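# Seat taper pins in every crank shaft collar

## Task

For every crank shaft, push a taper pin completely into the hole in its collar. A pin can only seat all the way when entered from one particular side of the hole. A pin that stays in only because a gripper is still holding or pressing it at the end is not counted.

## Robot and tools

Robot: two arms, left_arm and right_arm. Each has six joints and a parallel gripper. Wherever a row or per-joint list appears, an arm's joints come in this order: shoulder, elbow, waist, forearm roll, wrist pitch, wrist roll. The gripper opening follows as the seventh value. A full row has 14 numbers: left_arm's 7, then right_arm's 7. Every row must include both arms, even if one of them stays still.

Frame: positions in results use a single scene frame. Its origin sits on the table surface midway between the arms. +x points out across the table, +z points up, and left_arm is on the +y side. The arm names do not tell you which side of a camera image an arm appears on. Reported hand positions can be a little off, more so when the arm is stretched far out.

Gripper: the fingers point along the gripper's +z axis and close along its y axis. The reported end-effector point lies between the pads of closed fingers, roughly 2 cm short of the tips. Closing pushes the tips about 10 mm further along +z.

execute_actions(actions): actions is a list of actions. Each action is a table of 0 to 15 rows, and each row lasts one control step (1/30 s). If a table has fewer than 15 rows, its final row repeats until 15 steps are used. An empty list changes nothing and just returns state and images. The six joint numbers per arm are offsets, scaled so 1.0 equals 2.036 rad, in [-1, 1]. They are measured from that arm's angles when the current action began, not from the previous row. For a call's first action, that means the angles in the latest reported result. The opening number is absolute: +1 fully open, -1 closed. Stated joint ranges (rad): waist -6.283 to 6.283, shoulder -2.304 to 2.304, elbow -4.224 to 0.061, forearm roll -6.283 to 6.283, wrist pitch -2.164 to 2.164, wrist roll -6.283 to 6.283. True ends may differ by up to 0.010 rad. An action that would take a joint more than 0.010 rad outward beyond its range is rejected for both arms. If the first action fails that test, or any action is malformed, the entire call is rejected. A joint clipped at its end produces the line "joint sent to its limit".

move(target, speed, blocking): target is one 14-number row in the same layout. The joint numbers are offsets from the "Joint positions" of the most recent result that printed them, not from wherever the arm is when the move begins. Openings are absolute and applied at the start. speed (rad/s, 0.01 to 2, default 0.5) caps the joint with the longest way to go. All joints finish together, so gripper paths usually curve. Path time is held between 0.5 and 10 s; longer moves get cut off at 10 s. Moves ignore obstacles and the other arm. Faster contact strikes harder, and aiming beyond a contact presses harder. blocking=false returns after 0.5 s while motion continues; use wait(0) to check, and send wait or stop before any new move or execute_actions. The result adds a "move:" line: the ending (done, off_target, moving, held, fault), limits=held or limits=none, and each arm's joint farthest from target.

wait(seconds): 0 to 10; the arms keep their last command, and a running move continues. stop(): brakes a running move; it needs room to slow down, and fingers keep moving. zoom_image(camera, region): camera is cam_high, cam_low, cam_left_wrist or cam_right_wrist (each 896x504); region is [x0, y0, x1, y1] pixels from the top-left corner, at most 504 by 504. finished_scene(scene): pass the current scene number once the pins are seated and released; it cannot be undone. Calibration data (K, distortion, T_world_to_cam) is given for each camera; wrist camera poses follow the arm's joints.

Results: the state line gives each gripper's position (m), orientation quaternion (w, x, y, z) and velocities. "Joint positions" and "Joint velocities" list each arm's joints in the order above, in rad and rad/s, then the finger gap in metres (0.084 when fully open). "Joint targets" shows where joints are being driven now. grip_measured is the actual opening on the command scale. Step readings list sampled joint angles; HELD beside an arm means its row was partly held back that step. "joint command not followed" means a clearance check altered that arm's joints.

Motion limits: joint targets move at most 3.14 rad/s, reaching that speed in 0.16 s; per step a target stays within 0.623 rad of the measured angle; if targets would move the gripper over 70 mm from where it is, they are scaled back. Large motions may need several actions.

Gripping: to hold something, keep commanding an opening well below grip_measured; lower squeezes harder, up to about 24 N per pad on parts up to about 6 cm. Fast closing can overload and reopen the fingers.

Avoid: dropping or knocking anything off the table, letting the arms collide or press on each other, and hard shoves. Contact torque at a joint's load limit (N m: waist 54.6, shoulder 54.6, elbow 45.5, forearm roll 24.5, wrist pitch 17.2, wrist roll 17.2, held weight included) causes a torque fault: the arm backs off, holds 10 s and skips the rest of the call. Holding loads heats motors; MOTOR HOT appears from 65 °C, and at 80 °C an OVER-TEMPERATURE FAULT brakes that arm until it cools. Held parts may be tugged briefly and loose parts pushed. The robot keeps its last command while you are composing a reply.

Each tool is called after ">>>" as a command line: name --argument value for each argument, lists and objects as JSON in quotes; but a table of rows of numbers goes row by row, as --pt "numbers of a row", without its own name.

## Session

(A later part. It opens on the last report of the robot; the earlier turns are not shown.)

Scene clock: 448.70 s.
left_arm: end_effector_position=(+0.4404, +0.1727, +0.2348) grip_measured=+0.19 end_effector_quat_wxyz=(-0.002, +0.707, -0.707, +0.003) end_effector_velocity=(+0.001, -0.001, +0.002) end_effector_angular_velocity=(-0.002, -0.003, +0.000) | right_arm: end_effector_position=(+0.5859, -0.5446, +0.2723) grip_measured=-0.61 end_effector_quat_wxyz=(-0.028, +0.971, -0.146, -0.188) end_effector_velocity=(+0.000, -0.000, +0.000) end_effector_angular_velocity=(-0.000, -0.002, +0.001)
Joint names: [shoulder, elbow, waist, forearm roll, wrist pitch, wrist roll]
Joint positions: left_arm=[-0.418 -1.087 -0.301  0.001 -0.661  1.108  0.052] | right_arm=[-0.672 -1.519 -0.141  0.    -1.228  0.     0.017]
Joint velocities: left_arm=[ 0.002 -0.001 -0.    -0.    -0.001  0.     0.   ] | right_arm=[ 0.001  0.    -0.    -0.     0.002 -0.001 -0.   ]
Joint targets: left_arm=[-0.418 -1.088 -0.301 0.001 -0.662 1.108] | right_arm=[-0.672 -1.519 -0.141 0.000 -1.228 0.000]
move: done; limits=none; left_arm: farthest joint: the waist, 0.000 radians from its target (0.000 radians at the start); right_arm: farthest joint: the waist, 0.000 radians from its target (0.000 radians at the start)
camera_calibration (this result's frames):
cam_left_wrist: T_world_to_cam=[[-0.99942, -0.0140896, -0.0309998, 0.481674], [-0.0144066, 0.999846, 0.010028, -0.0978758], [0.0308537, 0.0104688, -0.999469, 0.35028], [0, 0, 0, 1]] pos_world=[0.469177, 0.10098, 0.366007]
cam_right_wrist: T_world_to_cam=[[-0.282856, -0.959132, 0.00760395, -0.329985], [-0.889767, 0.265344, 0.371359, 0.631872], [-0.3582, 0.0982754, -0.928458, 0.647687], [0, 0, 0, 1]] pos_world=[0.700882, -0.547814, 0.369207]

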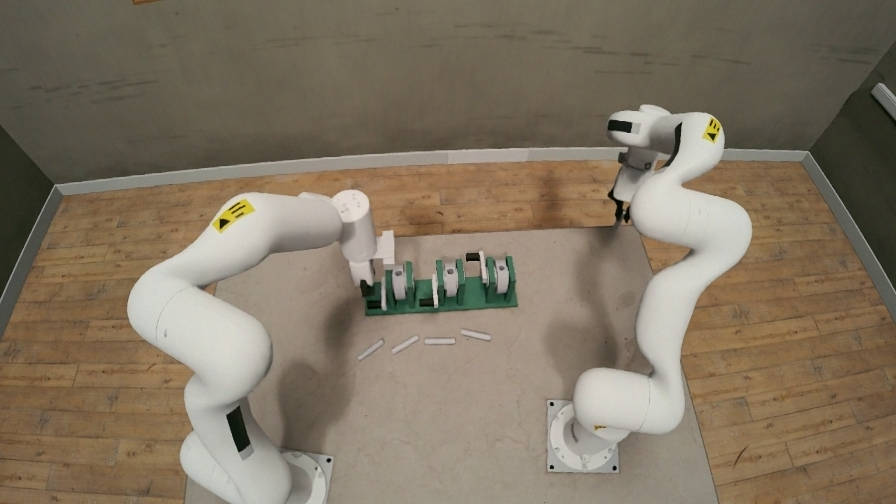

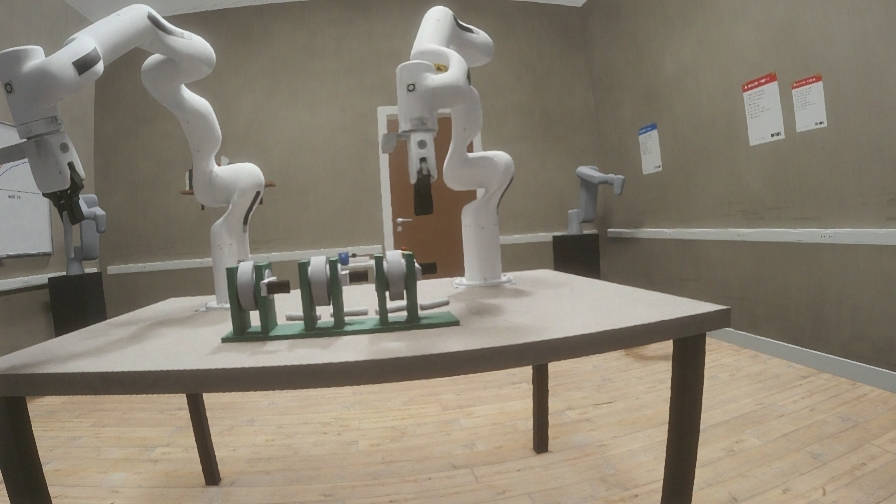

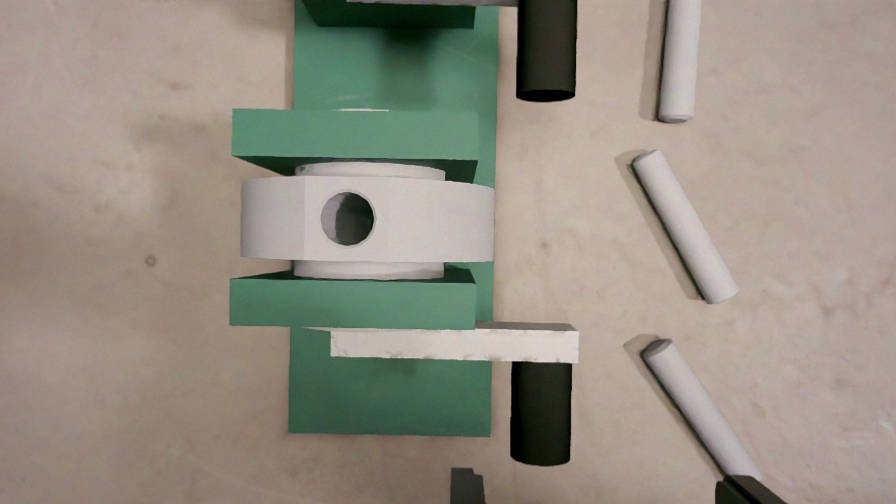

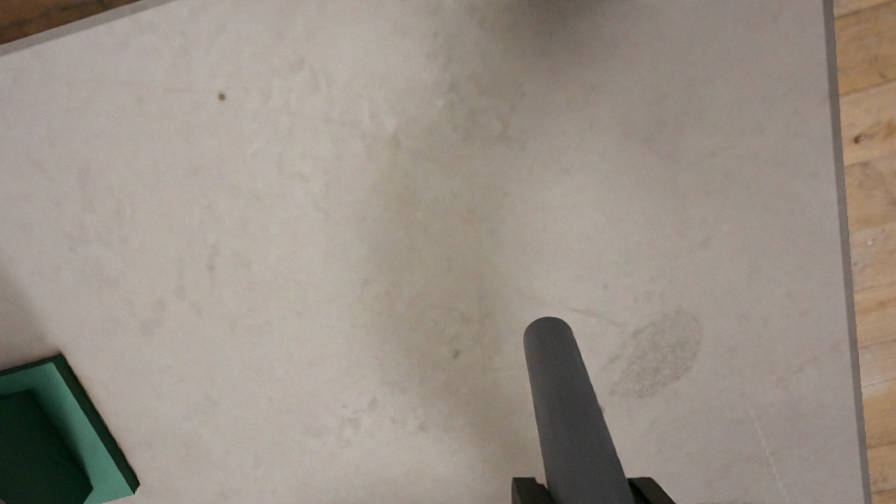

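>>> move --target '[0,0,0.2,0,0,0,0.2,0,0,0.4494,0,0,0,-1]' --speed 0.6

>>> move --target '[0,0,0,0,0,0,0.2,-0.0157,0.012,0,0,0.028,0,-1]' --speed 0.08

>>> zoom_image --camera "cam_low" --region '[270, 170, 370, 290]'

>>> zoom_image --camera "cam_right_wrist" --region '[460, 250, 660, 450]'

Scene clock: 464.43 s.
left_arm: end_effector_position=(+0.4963, +0.3844, +0.2348) grip_measured=+0.19 end_effector_quat_wxyz=(-0.002, +0.835, -0.550, +0.003) end_effector_velocity=(+0.000, +0.001, +0.000) end_effector_angular_velocity=(-0.001, -0.001, +0.004) | right_arm: end_effector_position=(+0.5061, -0.0479, +0.2723) grip_measured=-0.61 end_effector_quat_wxyz=(+0.058, +0.936, +0.298, -0.181) end_effector_velocity=(-0.001, +0.003, +0.001) end_effector_angular_velocity=(+0.002, -0.001, +0.005)
Joint names: [shoulder, elbow, waist, forearm roll, wrist pitch, wrist roll]
Joint positions: left_arm=[-0.418 -1.087  0.106  0.001 -0.661  1.108  0.052] | right_arm=[-0.672 -1.519  0.773 -0.    -1.228  0.     0.017]
Joint velocities: left_arm=[ 0.001 -0.     0.002 -0.002  0.    -0.     0.   ] | right_arm=[ 0.001 -0.001  0.005  0.001  0.    -0.    -0.   ]
Joint targets: left_arm=[-0.418 -1.087 0.106 0.001 -0.661 1.108] | right_arm=[-0.672 -1.519 0.774 0.000 -1.228 0.000]
move: done; limits=none; left_arm: farthest joint: the waist, 0.001 radians from its target (0.407 radians at the start); right_arm: farthest joint: the waist, 0.001 radians from its target (0.915 radians at the start)
camera_calibration (this result's frames):
cam_left_wrist: T_world_to_cam=[[-0.912283, -0.408387, -0.0309918, 0.648827], [-0.408846, 0.912548, 0.0100202, -0.0795085], [0.0241894, 0.0218122, -0.999469, 0.345286], [0, 0, 0, 1]] pos_world=[0.551055, 0.329997, 0.366008]
cam_right_wrist: T_world_to_cam=[[0.58677, -0.809717, 0.00768032, -0.309113], [-0.753498, -0.542507, 0.371386, 0.321334], [-0.296551, -0.223705, -0.928447, 0.523637], [0, 0, 0, 1]] pos_world=[0.578788, 0.0411718, 0.369205]

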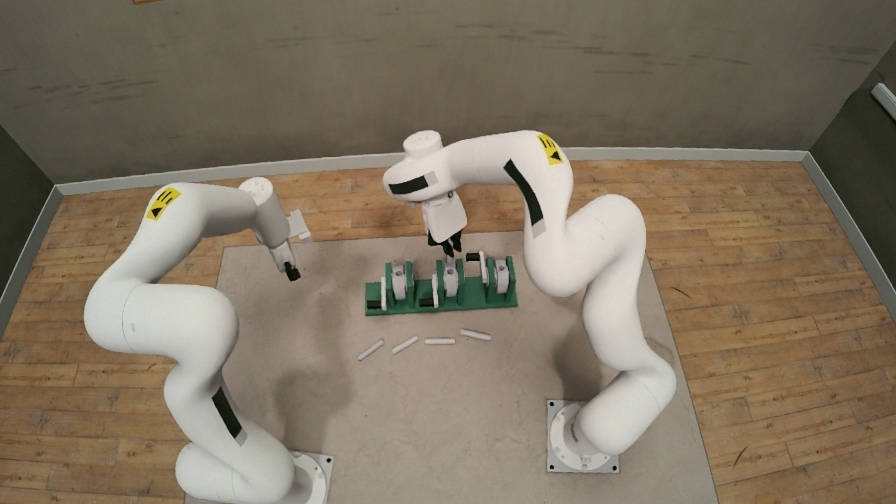

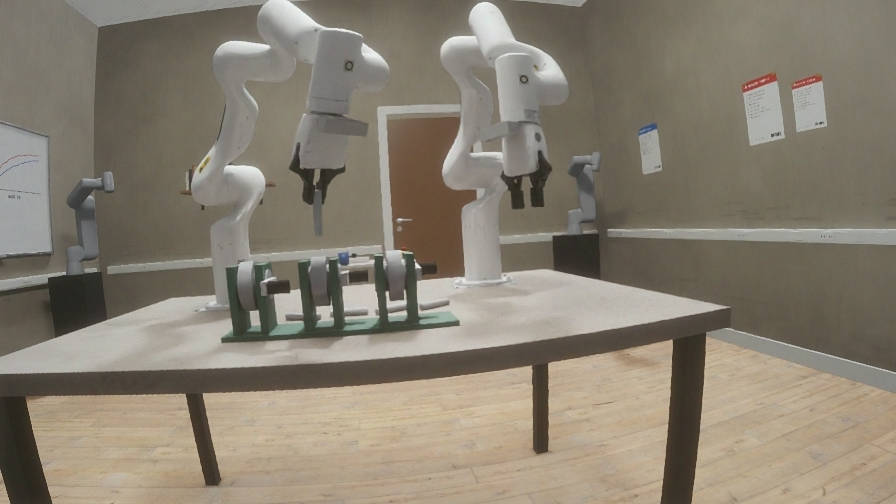

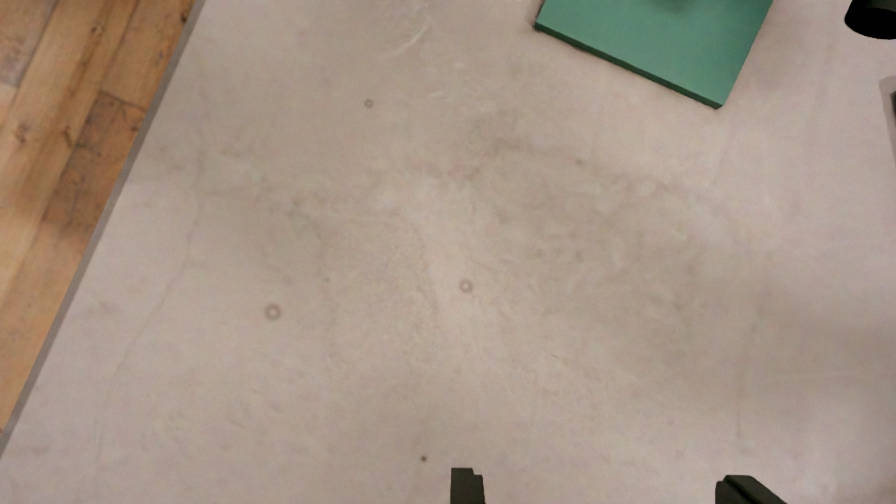

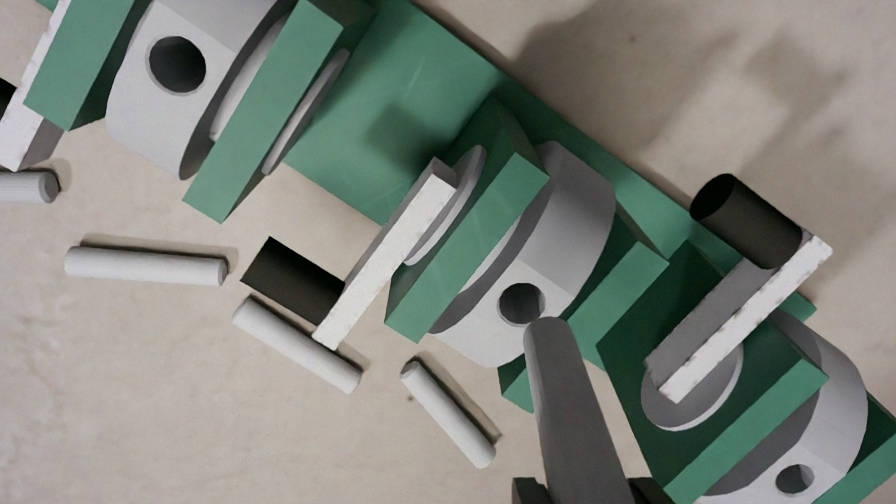

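Scene clock: 465.43 s.
left_arm: end_effector_position=(+0.4963, +0.3844, +0.2348) grip_measured=+0.19 end_effector_quat_wxyz=(-0.002, +0.835, -0.550, +0.003) end_effector_velocity=(-0.000, -0.000, -0.000) end_effector_angular_velocity=(+0.000, +0.000, -0.001) | right_arm: end_effector_position=(+0.5057, -0.0482, +0.2411) grip_measured=-0.61 end_effector_quat_wxyz=(+0.057, +0.936, +0.298, -0.180) end_effector_velocity=(+0.000, +0.000, +0.000) end_effector_angular_velocity=(+0.002, -0.002, +0.000)
Joint names: [shoulder, elbow, waist, forearm roll, wrist pitch, wrist roll]
Joint positions: left_arm=[-0.418 -1.087  0.106  0.001 -0.661  1.108  0.052] | right_arm=[-0.704 -1.494  0.773 -0.    -1.171  0.     0.017]
Joint velocities: left_arm=[-0.     0.    -0.001  0.     0.001 -0.     0.   ] | right_arm=[ 0.001  0.001  0.    -0.     0.002  0.    -0.   ]
Joint targets: left_arm=[-0.418 -1.087 0.106 0.001 -0.661 1.108] | right_arm=[-0.704 -1.494 0.773 -0.000 -1.171 0.000]
move: done; limits=none; left_arm: farthest joint: the waist, 0.000 radians from its target (0.000 radians at the start); right_arm: farthest joint: the waist, 0.000 radians from its target (0.000 radians at the start)
camera_calibration (this result's frames):
cam_left_wrist: T_world_to_cam=[[-0.912283, -0.408387, -0.0309918, 0.648827], [-0.408846, 0.912548, 0.0100203, -0.0795088], [0.0241894, 0.0218122, -0.999469, 0.345286], [0, 0, 0, 1]] pos_world=[0.551055, 0.329996, 0.366008]
cam_right_wrist: T_world_to_cam=[[0.586764, -0.809721, 0.00768367, -0.308867], [-0.75375, -0.542688, 0.370608, 0.332822], [-0.29592, -0.223251, -0.928757, 0.494335], [0, 0, 0, 1]] pos_world=[0.57838, 0.0408837, 0.338144]

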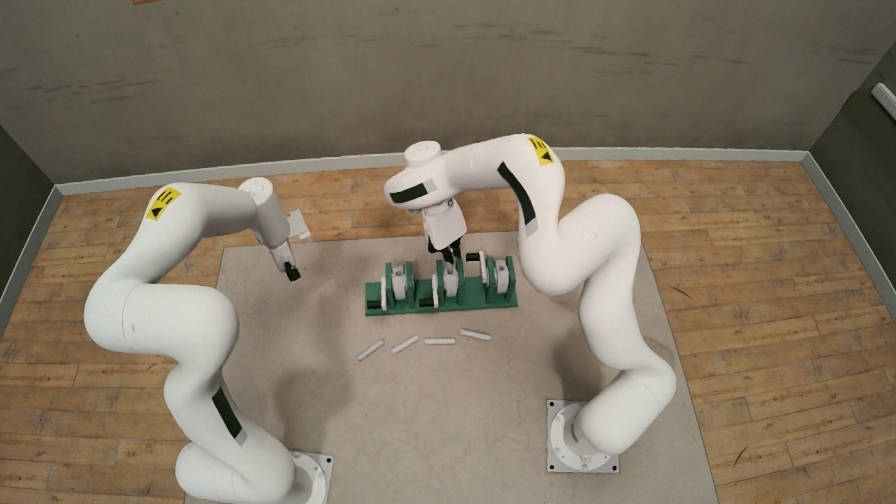

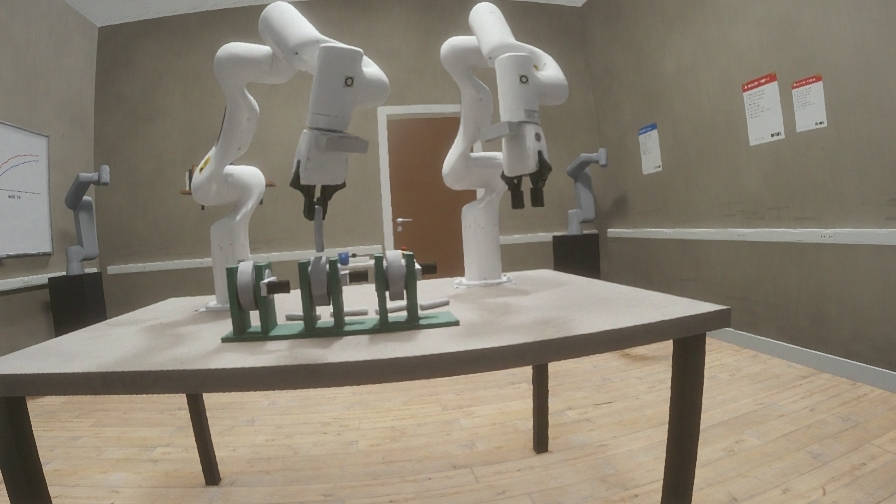

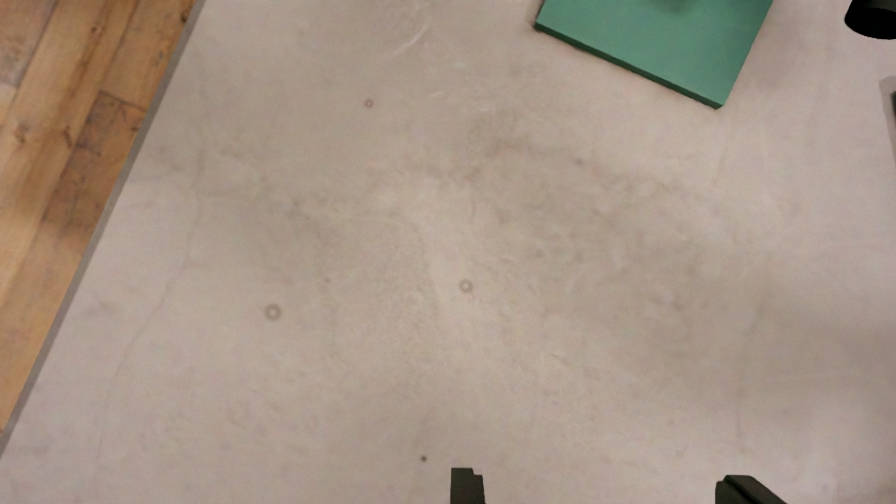

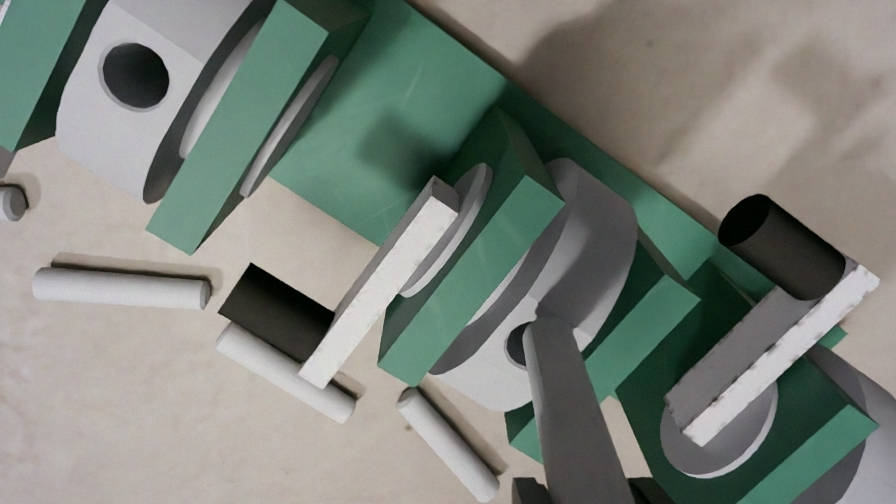

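Region (270, 170, 370, 290) of cam_low's 896x504 image, scaled by 4.200, with more detail than that image has.

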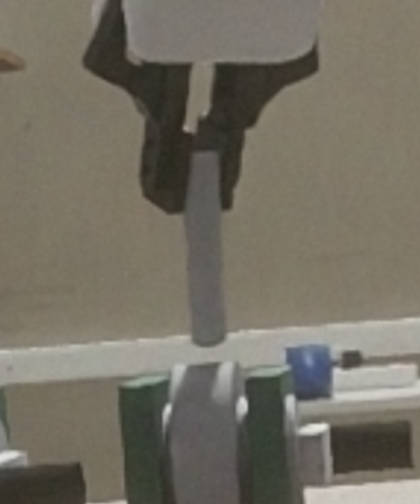

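Region (460, 250, 660, 450) of cam_right_wrist's 896x504 image, scaled by 2.520, with more detail than that image has.

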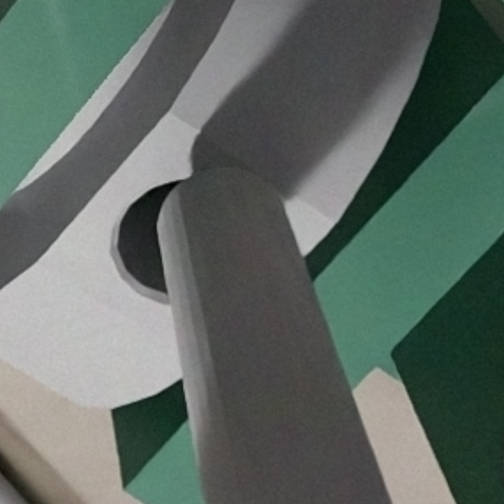

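>>> move --target '[0,0,0,0,0,0,0.2,-0.0164,-0.0204,0.0039,0,-0.0335,0,-1]' --speed 0.08

>>> zoom_image --camera "cam_low" --region '[270, 170, 370, 290]'

>>> zoom_image --camera "cam_right_wrist" --region '[460, 250, 660, 450]'

Scene clock: 489.97 s.
left_arm: end_effector_position=(+0.4963, +0.3844, +0.2348) grip_measured=+0.19 end_effector_quat_wxyz=(-0.002, +0.835, -0.550, +0.003) end_effector_velocity=(+0.000, -0.000, +0.000) end_effector_angular_velocity=(+0.000, -0.001, -0.001) | right_arm: end_effector_position=(+0.5014, -0.0457, +0.2418) grip_measured=-0.61 end_effector_quat_wxyz=(+0.067, +0.929, +0.300, -0.208) end_effector_velocity=(-0.000, -0.000, -0.000) end_effector_angular_velocity=(-0.001, +0.002, +0.000)
Joint names: [shoulder, elbow, waist, forearm roll, wrist pitch, wrist roll]
Joint positions: left_arm=[-0.418 -1.087  0.106  0.001 -0.661  1.108  0.052] | right_arm=[-0.737 -1.536  0.781 -0.    -1.239  0.     0.017]
Joint velocities: left_arm=[ 0.001 -0.    -0.001  0.001  0.    -0.    -0.   ] | right_arm=[-0.001  0.    -0.    -0.    -0.001 -0.001 -0.   ]
Joint targets: left_arm=[-0.418 -1.087 0.106 0.001 -0.661 1.108] | right_arm=[-0.737 -1.536 0.781 -0.000 -1.239 0.000]
move: done; limits=none; left_arm: farthest joint: the waist, 0.000 radians from its target (0.000 radians at the start); right_arm: farthest joint: the waist, 0.000 radians from its target (0.008 radians at the start)
camera_calibration (this result's frames):
cam_left_wrist: T_world_to_cam=[[-0.912283, -0.408387, -0.0309918, 0.648827], [-0.408846, 0.912548, 0.0100203, -0.0795088], [0.0241893, 0.0218122, -0.999469, 0.345286], [0, 0, 0, 1]] pos_world=[0.551055, 0.329996, 0.366008]
cam_right_wrist: T_world_to_cam=[[0.593514, -0.804793, 0.00702832, -0.307355], [-0.730054, -0.534679, 0.425605, 0.305834], [-0.338766, -0.257734, -0.904882, 0.508317], [0, 0, 0, 1]] pos_world=[0.577895, 0.0471771, 0.331963]

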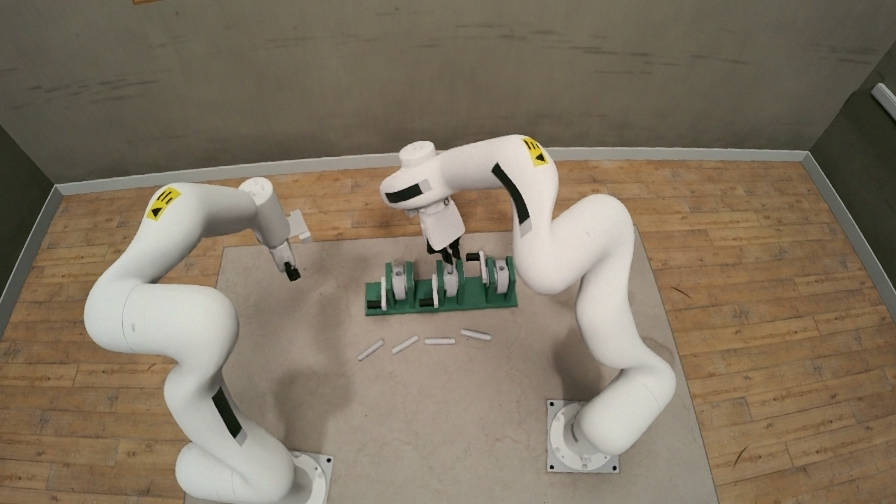

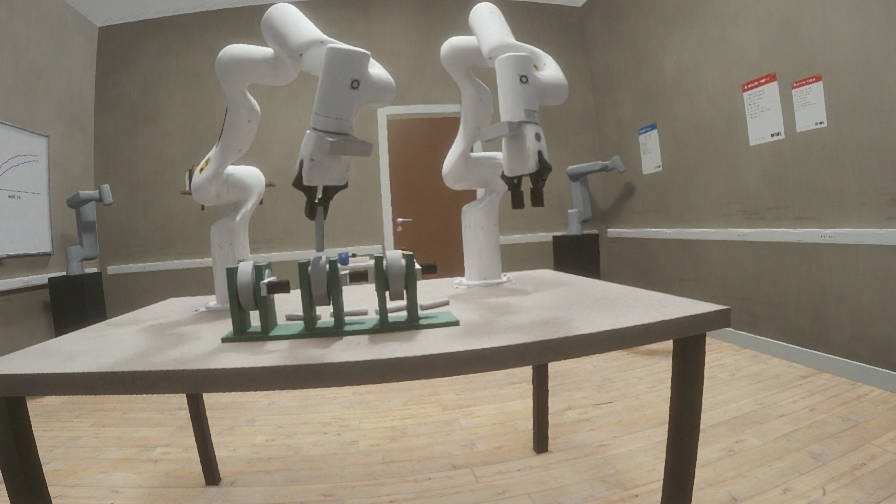

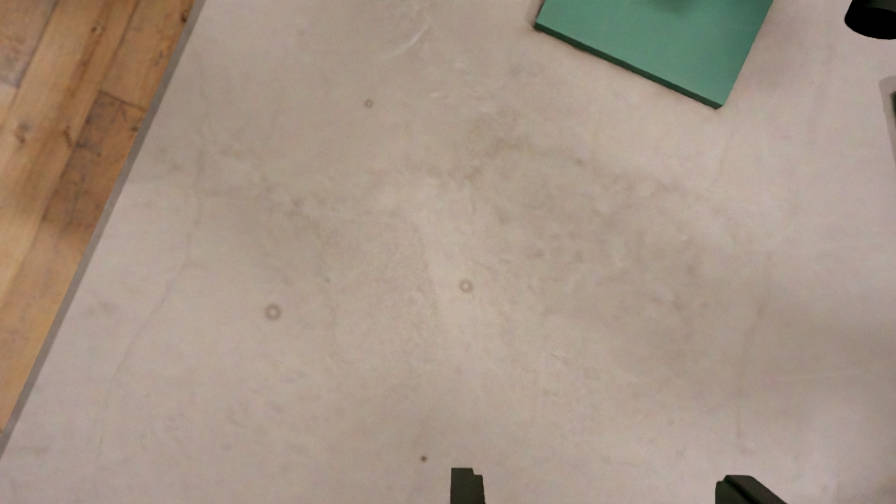

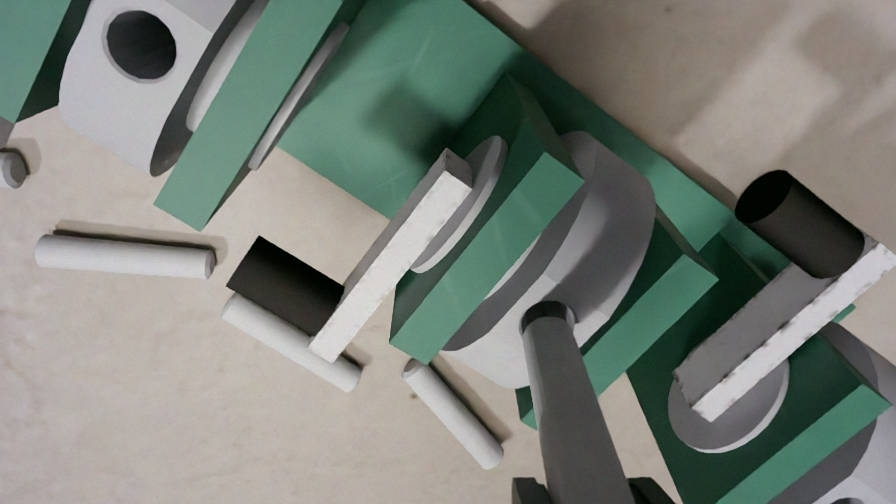

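Region (270, 170, 370, 290) of cam_low's 896x504 image, scaled by 4.200, with more detail than that image has.

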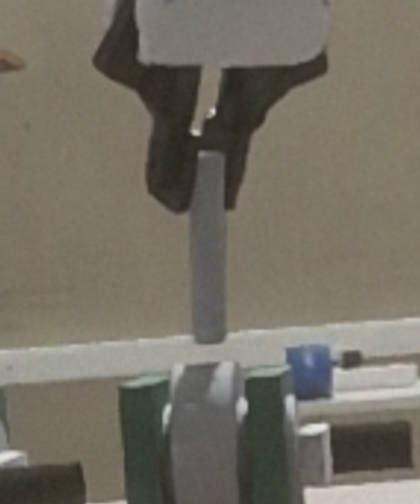

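Region (460, 250, 660, 450) of cam_right_wrist's 896x504 image, scaled by 2.520, with more detail than that image has.

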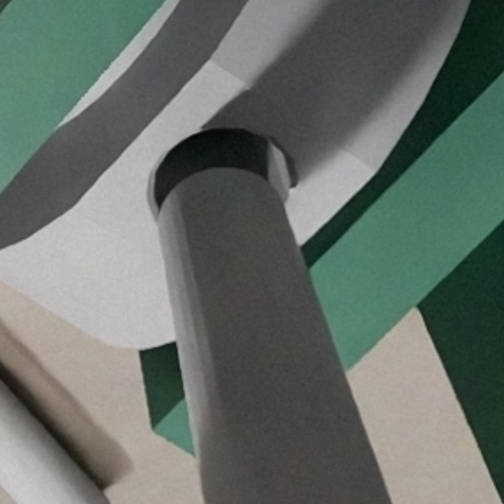

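>>> move --target '[0,0,0,0,0,0,0.2,-0.0141,0.0066,0,0,0.0207,0,-1]' --speed 0.02

>>> zoom_image --camera "cam_low" --region '[270, 170, 370, 290]'

Scene clock: 503.37 s.
left_arm: end_effector_position=(+0.4963, +0.3844, +0.2348) grip_measured=+0.19 end_effector_quat_wxyz=(-0.002, +0.835, -0.550, +0.003) end_effector_velocity=(+0.000, +0.000, -0.000) end_effector_angular_velocity=(-0.000, -0.001, +0.001) | right_arm: end_effector_position=(+0.5014, -0.0458, +0.2172) grip_measured=-0.60 end_effector_quat_wxyz=(+0.067, +0.929, +0.300, -0.208) end_effector_velocity=(-0.001, -0.000, -0.002) end_effector_angular_velocity=(-0.003, +0.004, +0.002)
Joint names: [shoulder, elbow, waist, forearm roll, wrist pitch, wrist roll]
Joint positions: left_arm=[-0.418 -1.087  0.106  0.001 -0.661  1.108  0.052] | right_arm=[-0.766 -1.523  0.78  -0.    -1.197  0.     0.017]
Joint velocities: left_arm=[-0.    -0.     0.    -0.     0.001 -0.     0.   ] | right_arm=[-0.003  0.001  0.001 -0.    -0.001 -0.001  0.   ]
Joint targets: left_arm=[-0.418 -1.087 0.106 0.001 -0.661 1.108] | right_arm=[-0.766 -1.522 0.781 -0.000 -1.197 0.000]
move: done; limits=none; left_arm: farthest joint: the waist, 0.000 radians from its target (0.000 radians at the start); right_arm: farthest joint: the waist, 0.001 radians from its target (0.000 radians at the start)
camera_calibration (this result's frames):
cam_left_wrist: T_world_to_cam=[[-0.912283, -0.408386, -0.0309917, 0.648827], [-0.408846, 0.912548, 0.0100204, -0.0795088], [0.0241892, 0.0218122, -0.999469, 0.345286], [0, 0, 0, 1]] pos_world=[0.551055, 0.329996, 0.366008]
cam_right_wrist: T_world_to_cam=[[0.593513, -0.804793, 0.00709314, -0.307235], [-0.730202, -0.534756, 0.425254, 0.316393], [-0.338449, -0.257573, -0.905046, 0.485927], [0, 0, 0, 1]] pos_world=[0.57784, 0.0470943, 0.307418]

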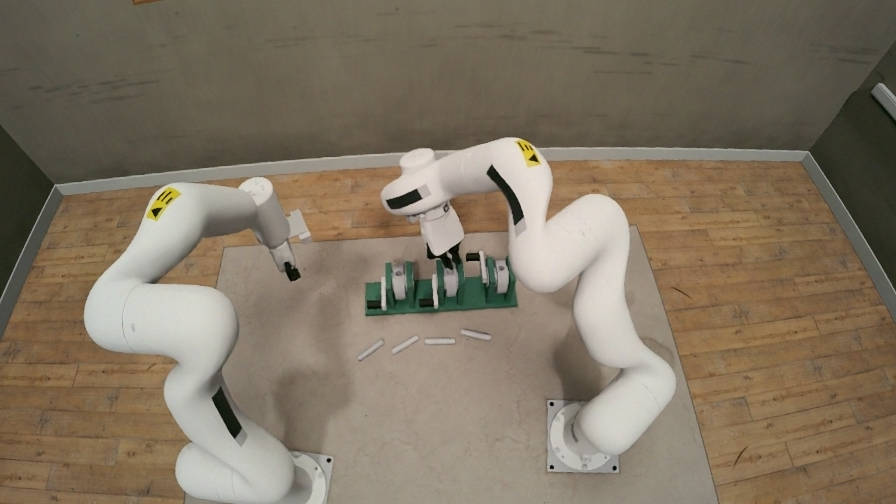

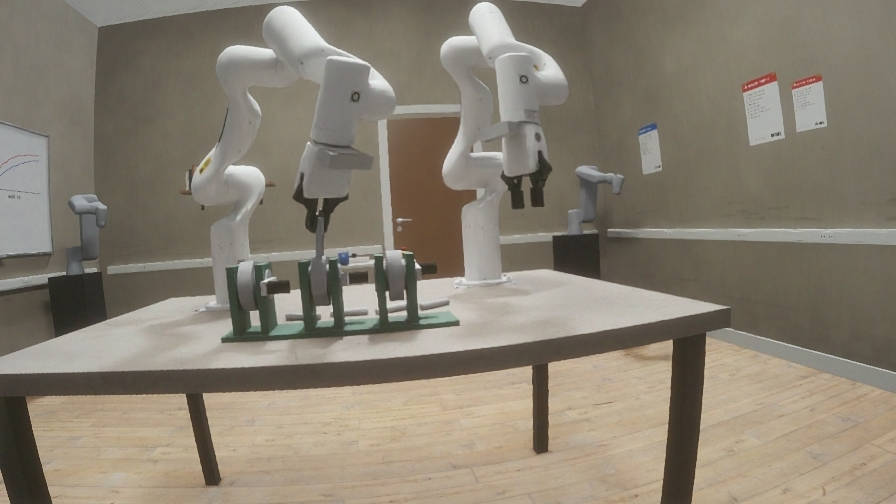

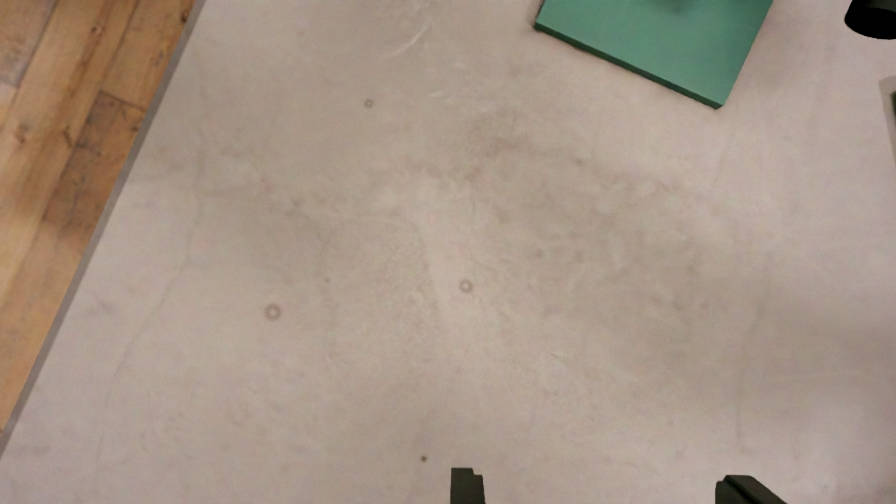

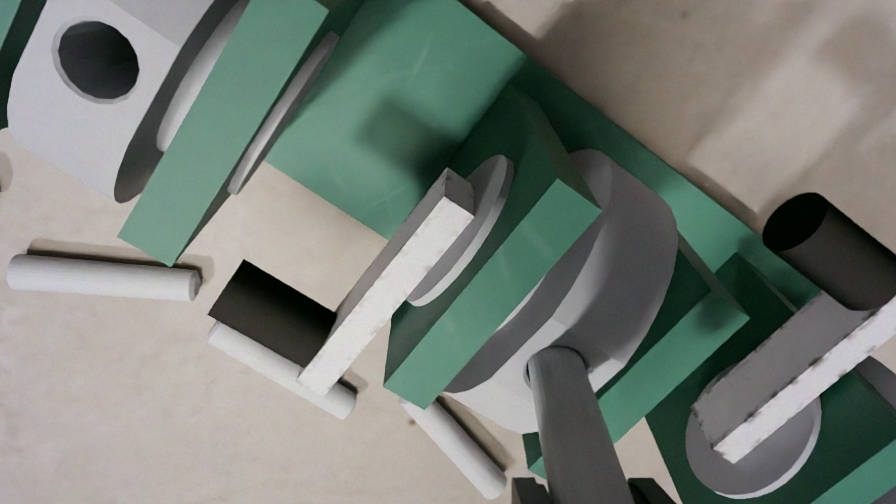

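Region (270, 170, 370, 290) of cam_low's 896x504 image, scaled by 4.200, with more detail than that image has.

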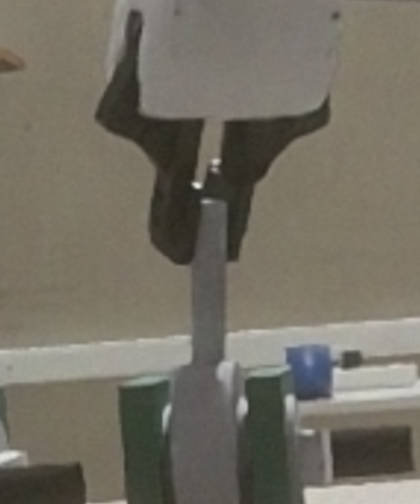

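Top moved nearly fully; it's entering. Release and see.

>>> move --target '[0,0,0,0,0,0,0.2,0,0,0,0,0,0,-0.2]'

>>> move --target '[0,0,0,0,0,0,0.2,0.03,-0.0155,0,0,-0.0455,0,-0.2]' --speed 0.1

Scene clock: 524.47 s.
left_arm: end_effector_position=(+0.4963, +0.3844, +0.2348) grip_measured=+0.19 end_effector_quat_wxyz=(-0.002, +0.835, -0.550, +0.003) end_effector_velocity=(-0.000, +0.000, -0.001) end_effector_angular_velocity=(+0.000, +0.001, +0.000) | right_arm: end_effector_position=(+0.5014, -0.0458, +0.2171) grip_measured=-0.21 end_effector_quat_wxyz=(+0.067, +0.929, +0.300, -0.208) end_effector_velocity=(-0.000, -0.000, +0.001) end_effector_angular_velocity=(-0.001, +0.002, +0.000)
Joint names: [shoulder, elbow, waist, forearm roll, wrist pitch, wrist roll]
Joint positions: left_arm=[-0.418 -1.087  0.106  0.001 -0.661  1.108  0.052] | right_arm=[-0.766 -1.523  0.781 -0.    -1.197  0.     0.035]
Joint velocities: left_arm=[-0.001  0.     0.001  0.001 -0.    -0.    -0.   ] | right_arm=[ 0.001 -0.    -0.    -0.    -0.003 -0.001  0.   ]
Joint targets: left_arm=[-0.418 -1.087 0.106 0.001 -0.661 1.108] | right_arm=[-0.766 -1.523 0.780 -0.000 -1.197 0.000]
move: done; limits=none; left_arm: farthest joint: the waist, 0.000 radians from its target (0.000 radians at the start); right_arm: farthest joint: the waist, 0.001 radians from its target (0.001 radians at the start)
camera_calibration (this result's frames):
cam_left_wrist: T_world_to_cam=[[-0.912283, -0.408386, -0.0309916, 0.648827], [-0.408846, 0.912549, 0.0100204, -0.0795089], [0.0241891, 0.0218122, -0.999469, 0.345286], [0, 0, 0, 1]] pos_world=[0.551055, 0.329996, 0.366008]
cam_right_wrist: T_world_to_cam=[[0.593517, -0.804791, 0.0070809, -0.307225], [-0.730192, -0.53476, 0.425266, 0.3164], [-0.338463, -0.257573, -0.905041, 0.485879], [0, 0, 0, 1]] pos_world=[0.577828, 0.0470953, 0.307362]

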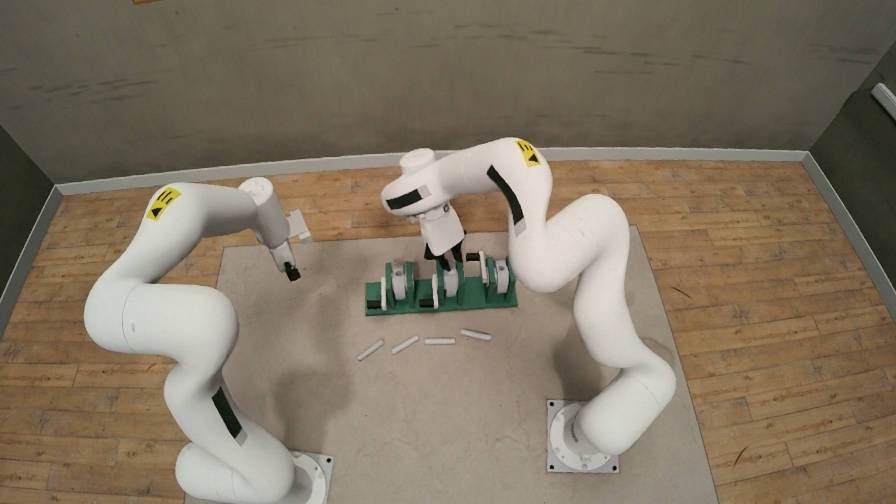

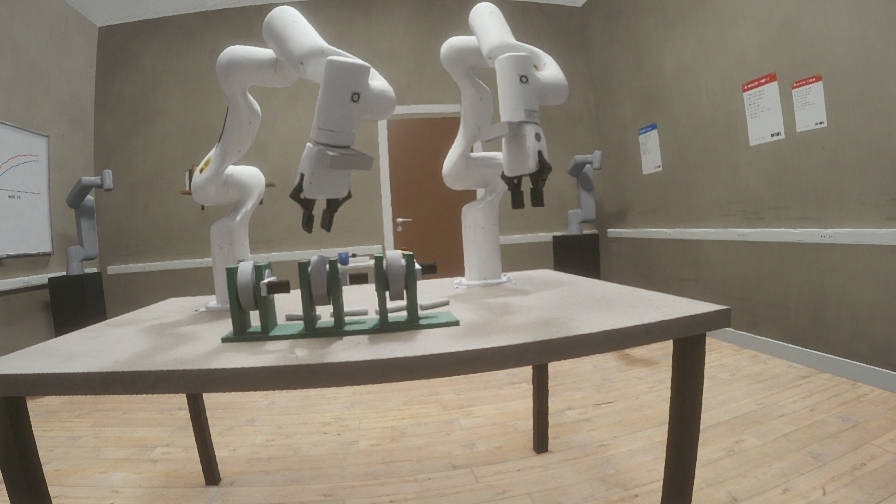

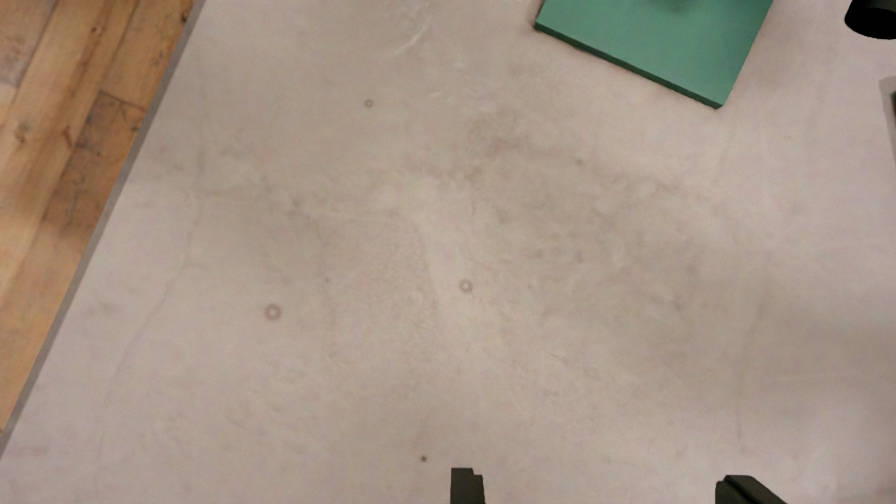

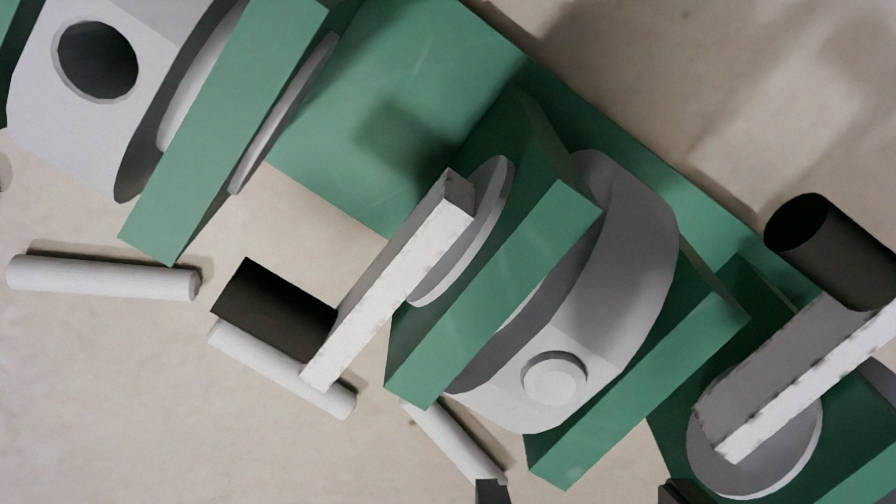

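Scene clock: 525.70 s.
left_arm: end_effector_position=(+0.4963, +0.3844, +0.2348) grip_measured=+0.19 end_effector_quat_wxyz=(-0.002, +0.835, -0.550, +0.003) end_effector_velocity=(+0.000, -0.000, +0.000) end_effector_angular_velocity=(+0.000, -0.001, -0.001) | right_arm: end_effector_position=(+0.5011, -0.0460, +0.2710) grip_measured=-0.21 end_effector_quat_wxyz=(+0.067, +0.929, +0.300, -0.208) end_effector_velocity=(+0.000, +0.000, +0.000) end_effector_angular_velocity=(+0.000, -0.001, -0.001)
Joint names: [shoulder, elbow, waist, forearm roll, wrist pitch, wrist roll]
Joint positions: left_arm=[-0.418 -1.087  0.106  0.001 -0.661  1.108  0.052] | right_arm=[-0.705 -1.554  0.781 -0.    -1.29   0.     0.035]
Joint velocities: left_arm=[ 0.001 -0.    -0.     0.    -0.    -0.     0.   ] | right_arm=[-0.    -0.001 -0.    -0.     0.     0.001  0.   ]
Joint targets: left_arm=[-0.418 -1.087 0.106 0.001 -0.661 1.108] | right_arm=[-0.705 -1.554 0.781 -0.000 -1.290 0.000]
move: done; limits=none; left_arm: farthest joint: the waist, 0.000 radians from its target (0.000 radians at the start); right_arm: farthest joint: the elbow, 0.001 radians from its target (0.032 radians at the start)
camera_calibration (this result's frames):
cam_left_wrist: T_world_to_cam=[[-0.912283, -0.408387, -0.0309917, 0.648827], [-0.408846, 0.912548, 0.0100203, -0.0795087], [0.0241892, 0.0218122, -0.999469, 0.345286], [0, 0, 0, 1]] pos_world=[0.551055, 0.329996, 0.366008]
cam_right_wrist: T_world_to_cam=[[0.593514, -0.804793, 0.0070901, -0.307606], [-0.730097, -0.534679, 0.42553, 0.293106], [-0.338673, -0.257735, -0.904916, 0.534524], [0, 0, 0, 1]] pos_world=[0.577593, 0.0469237, 0.361155]

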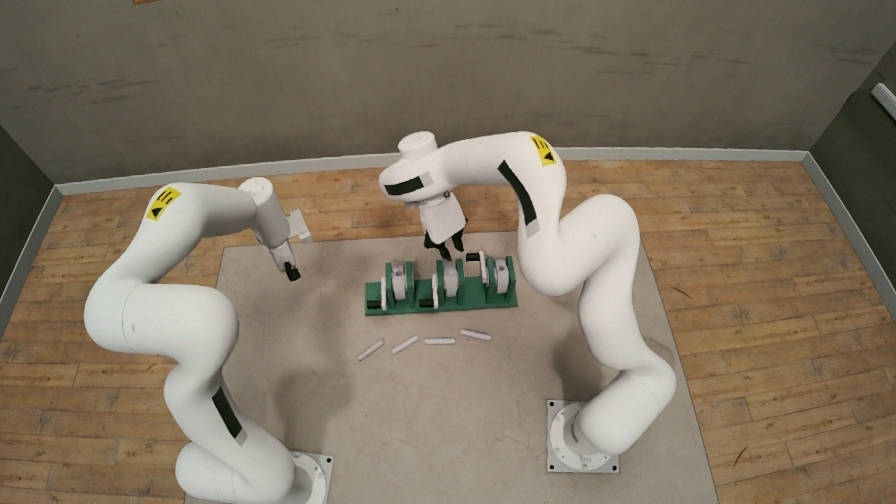

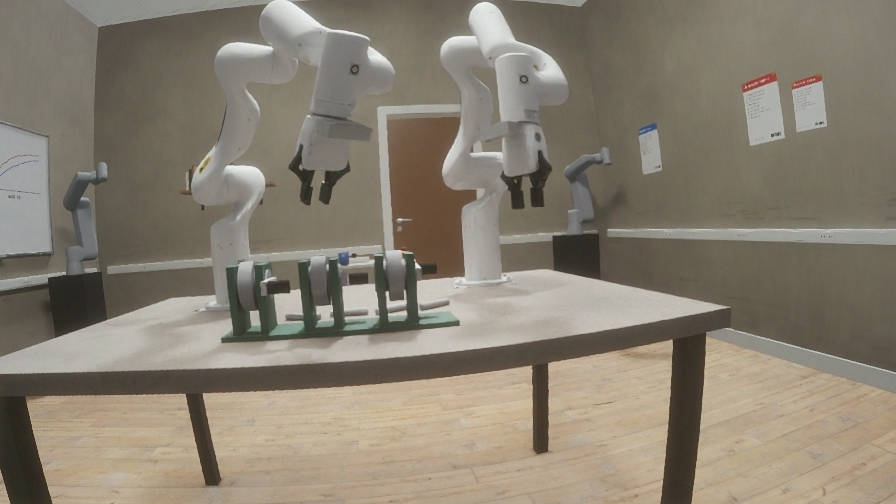

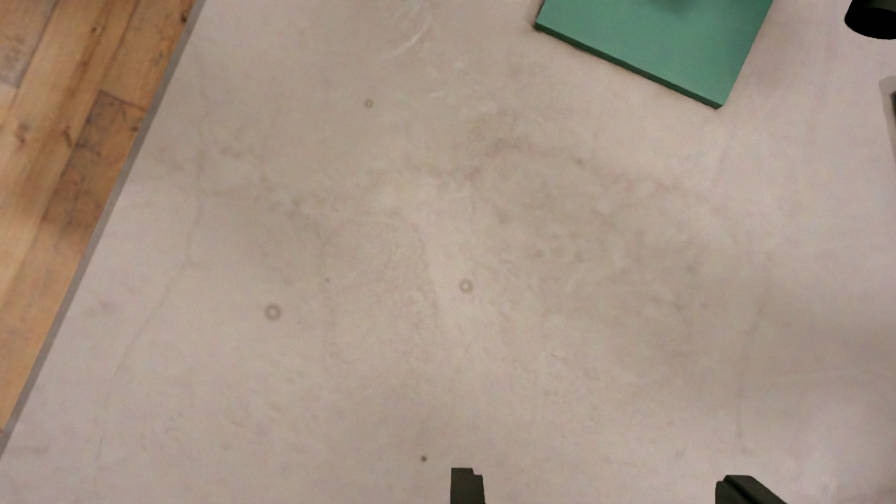

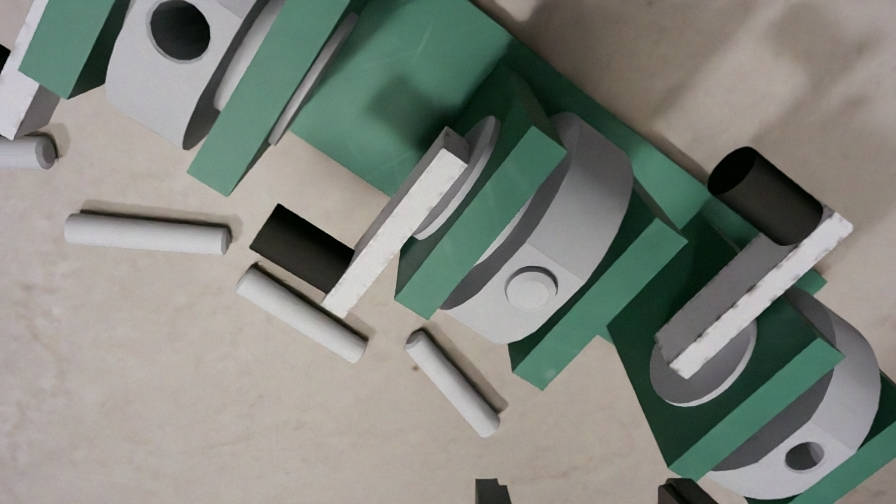

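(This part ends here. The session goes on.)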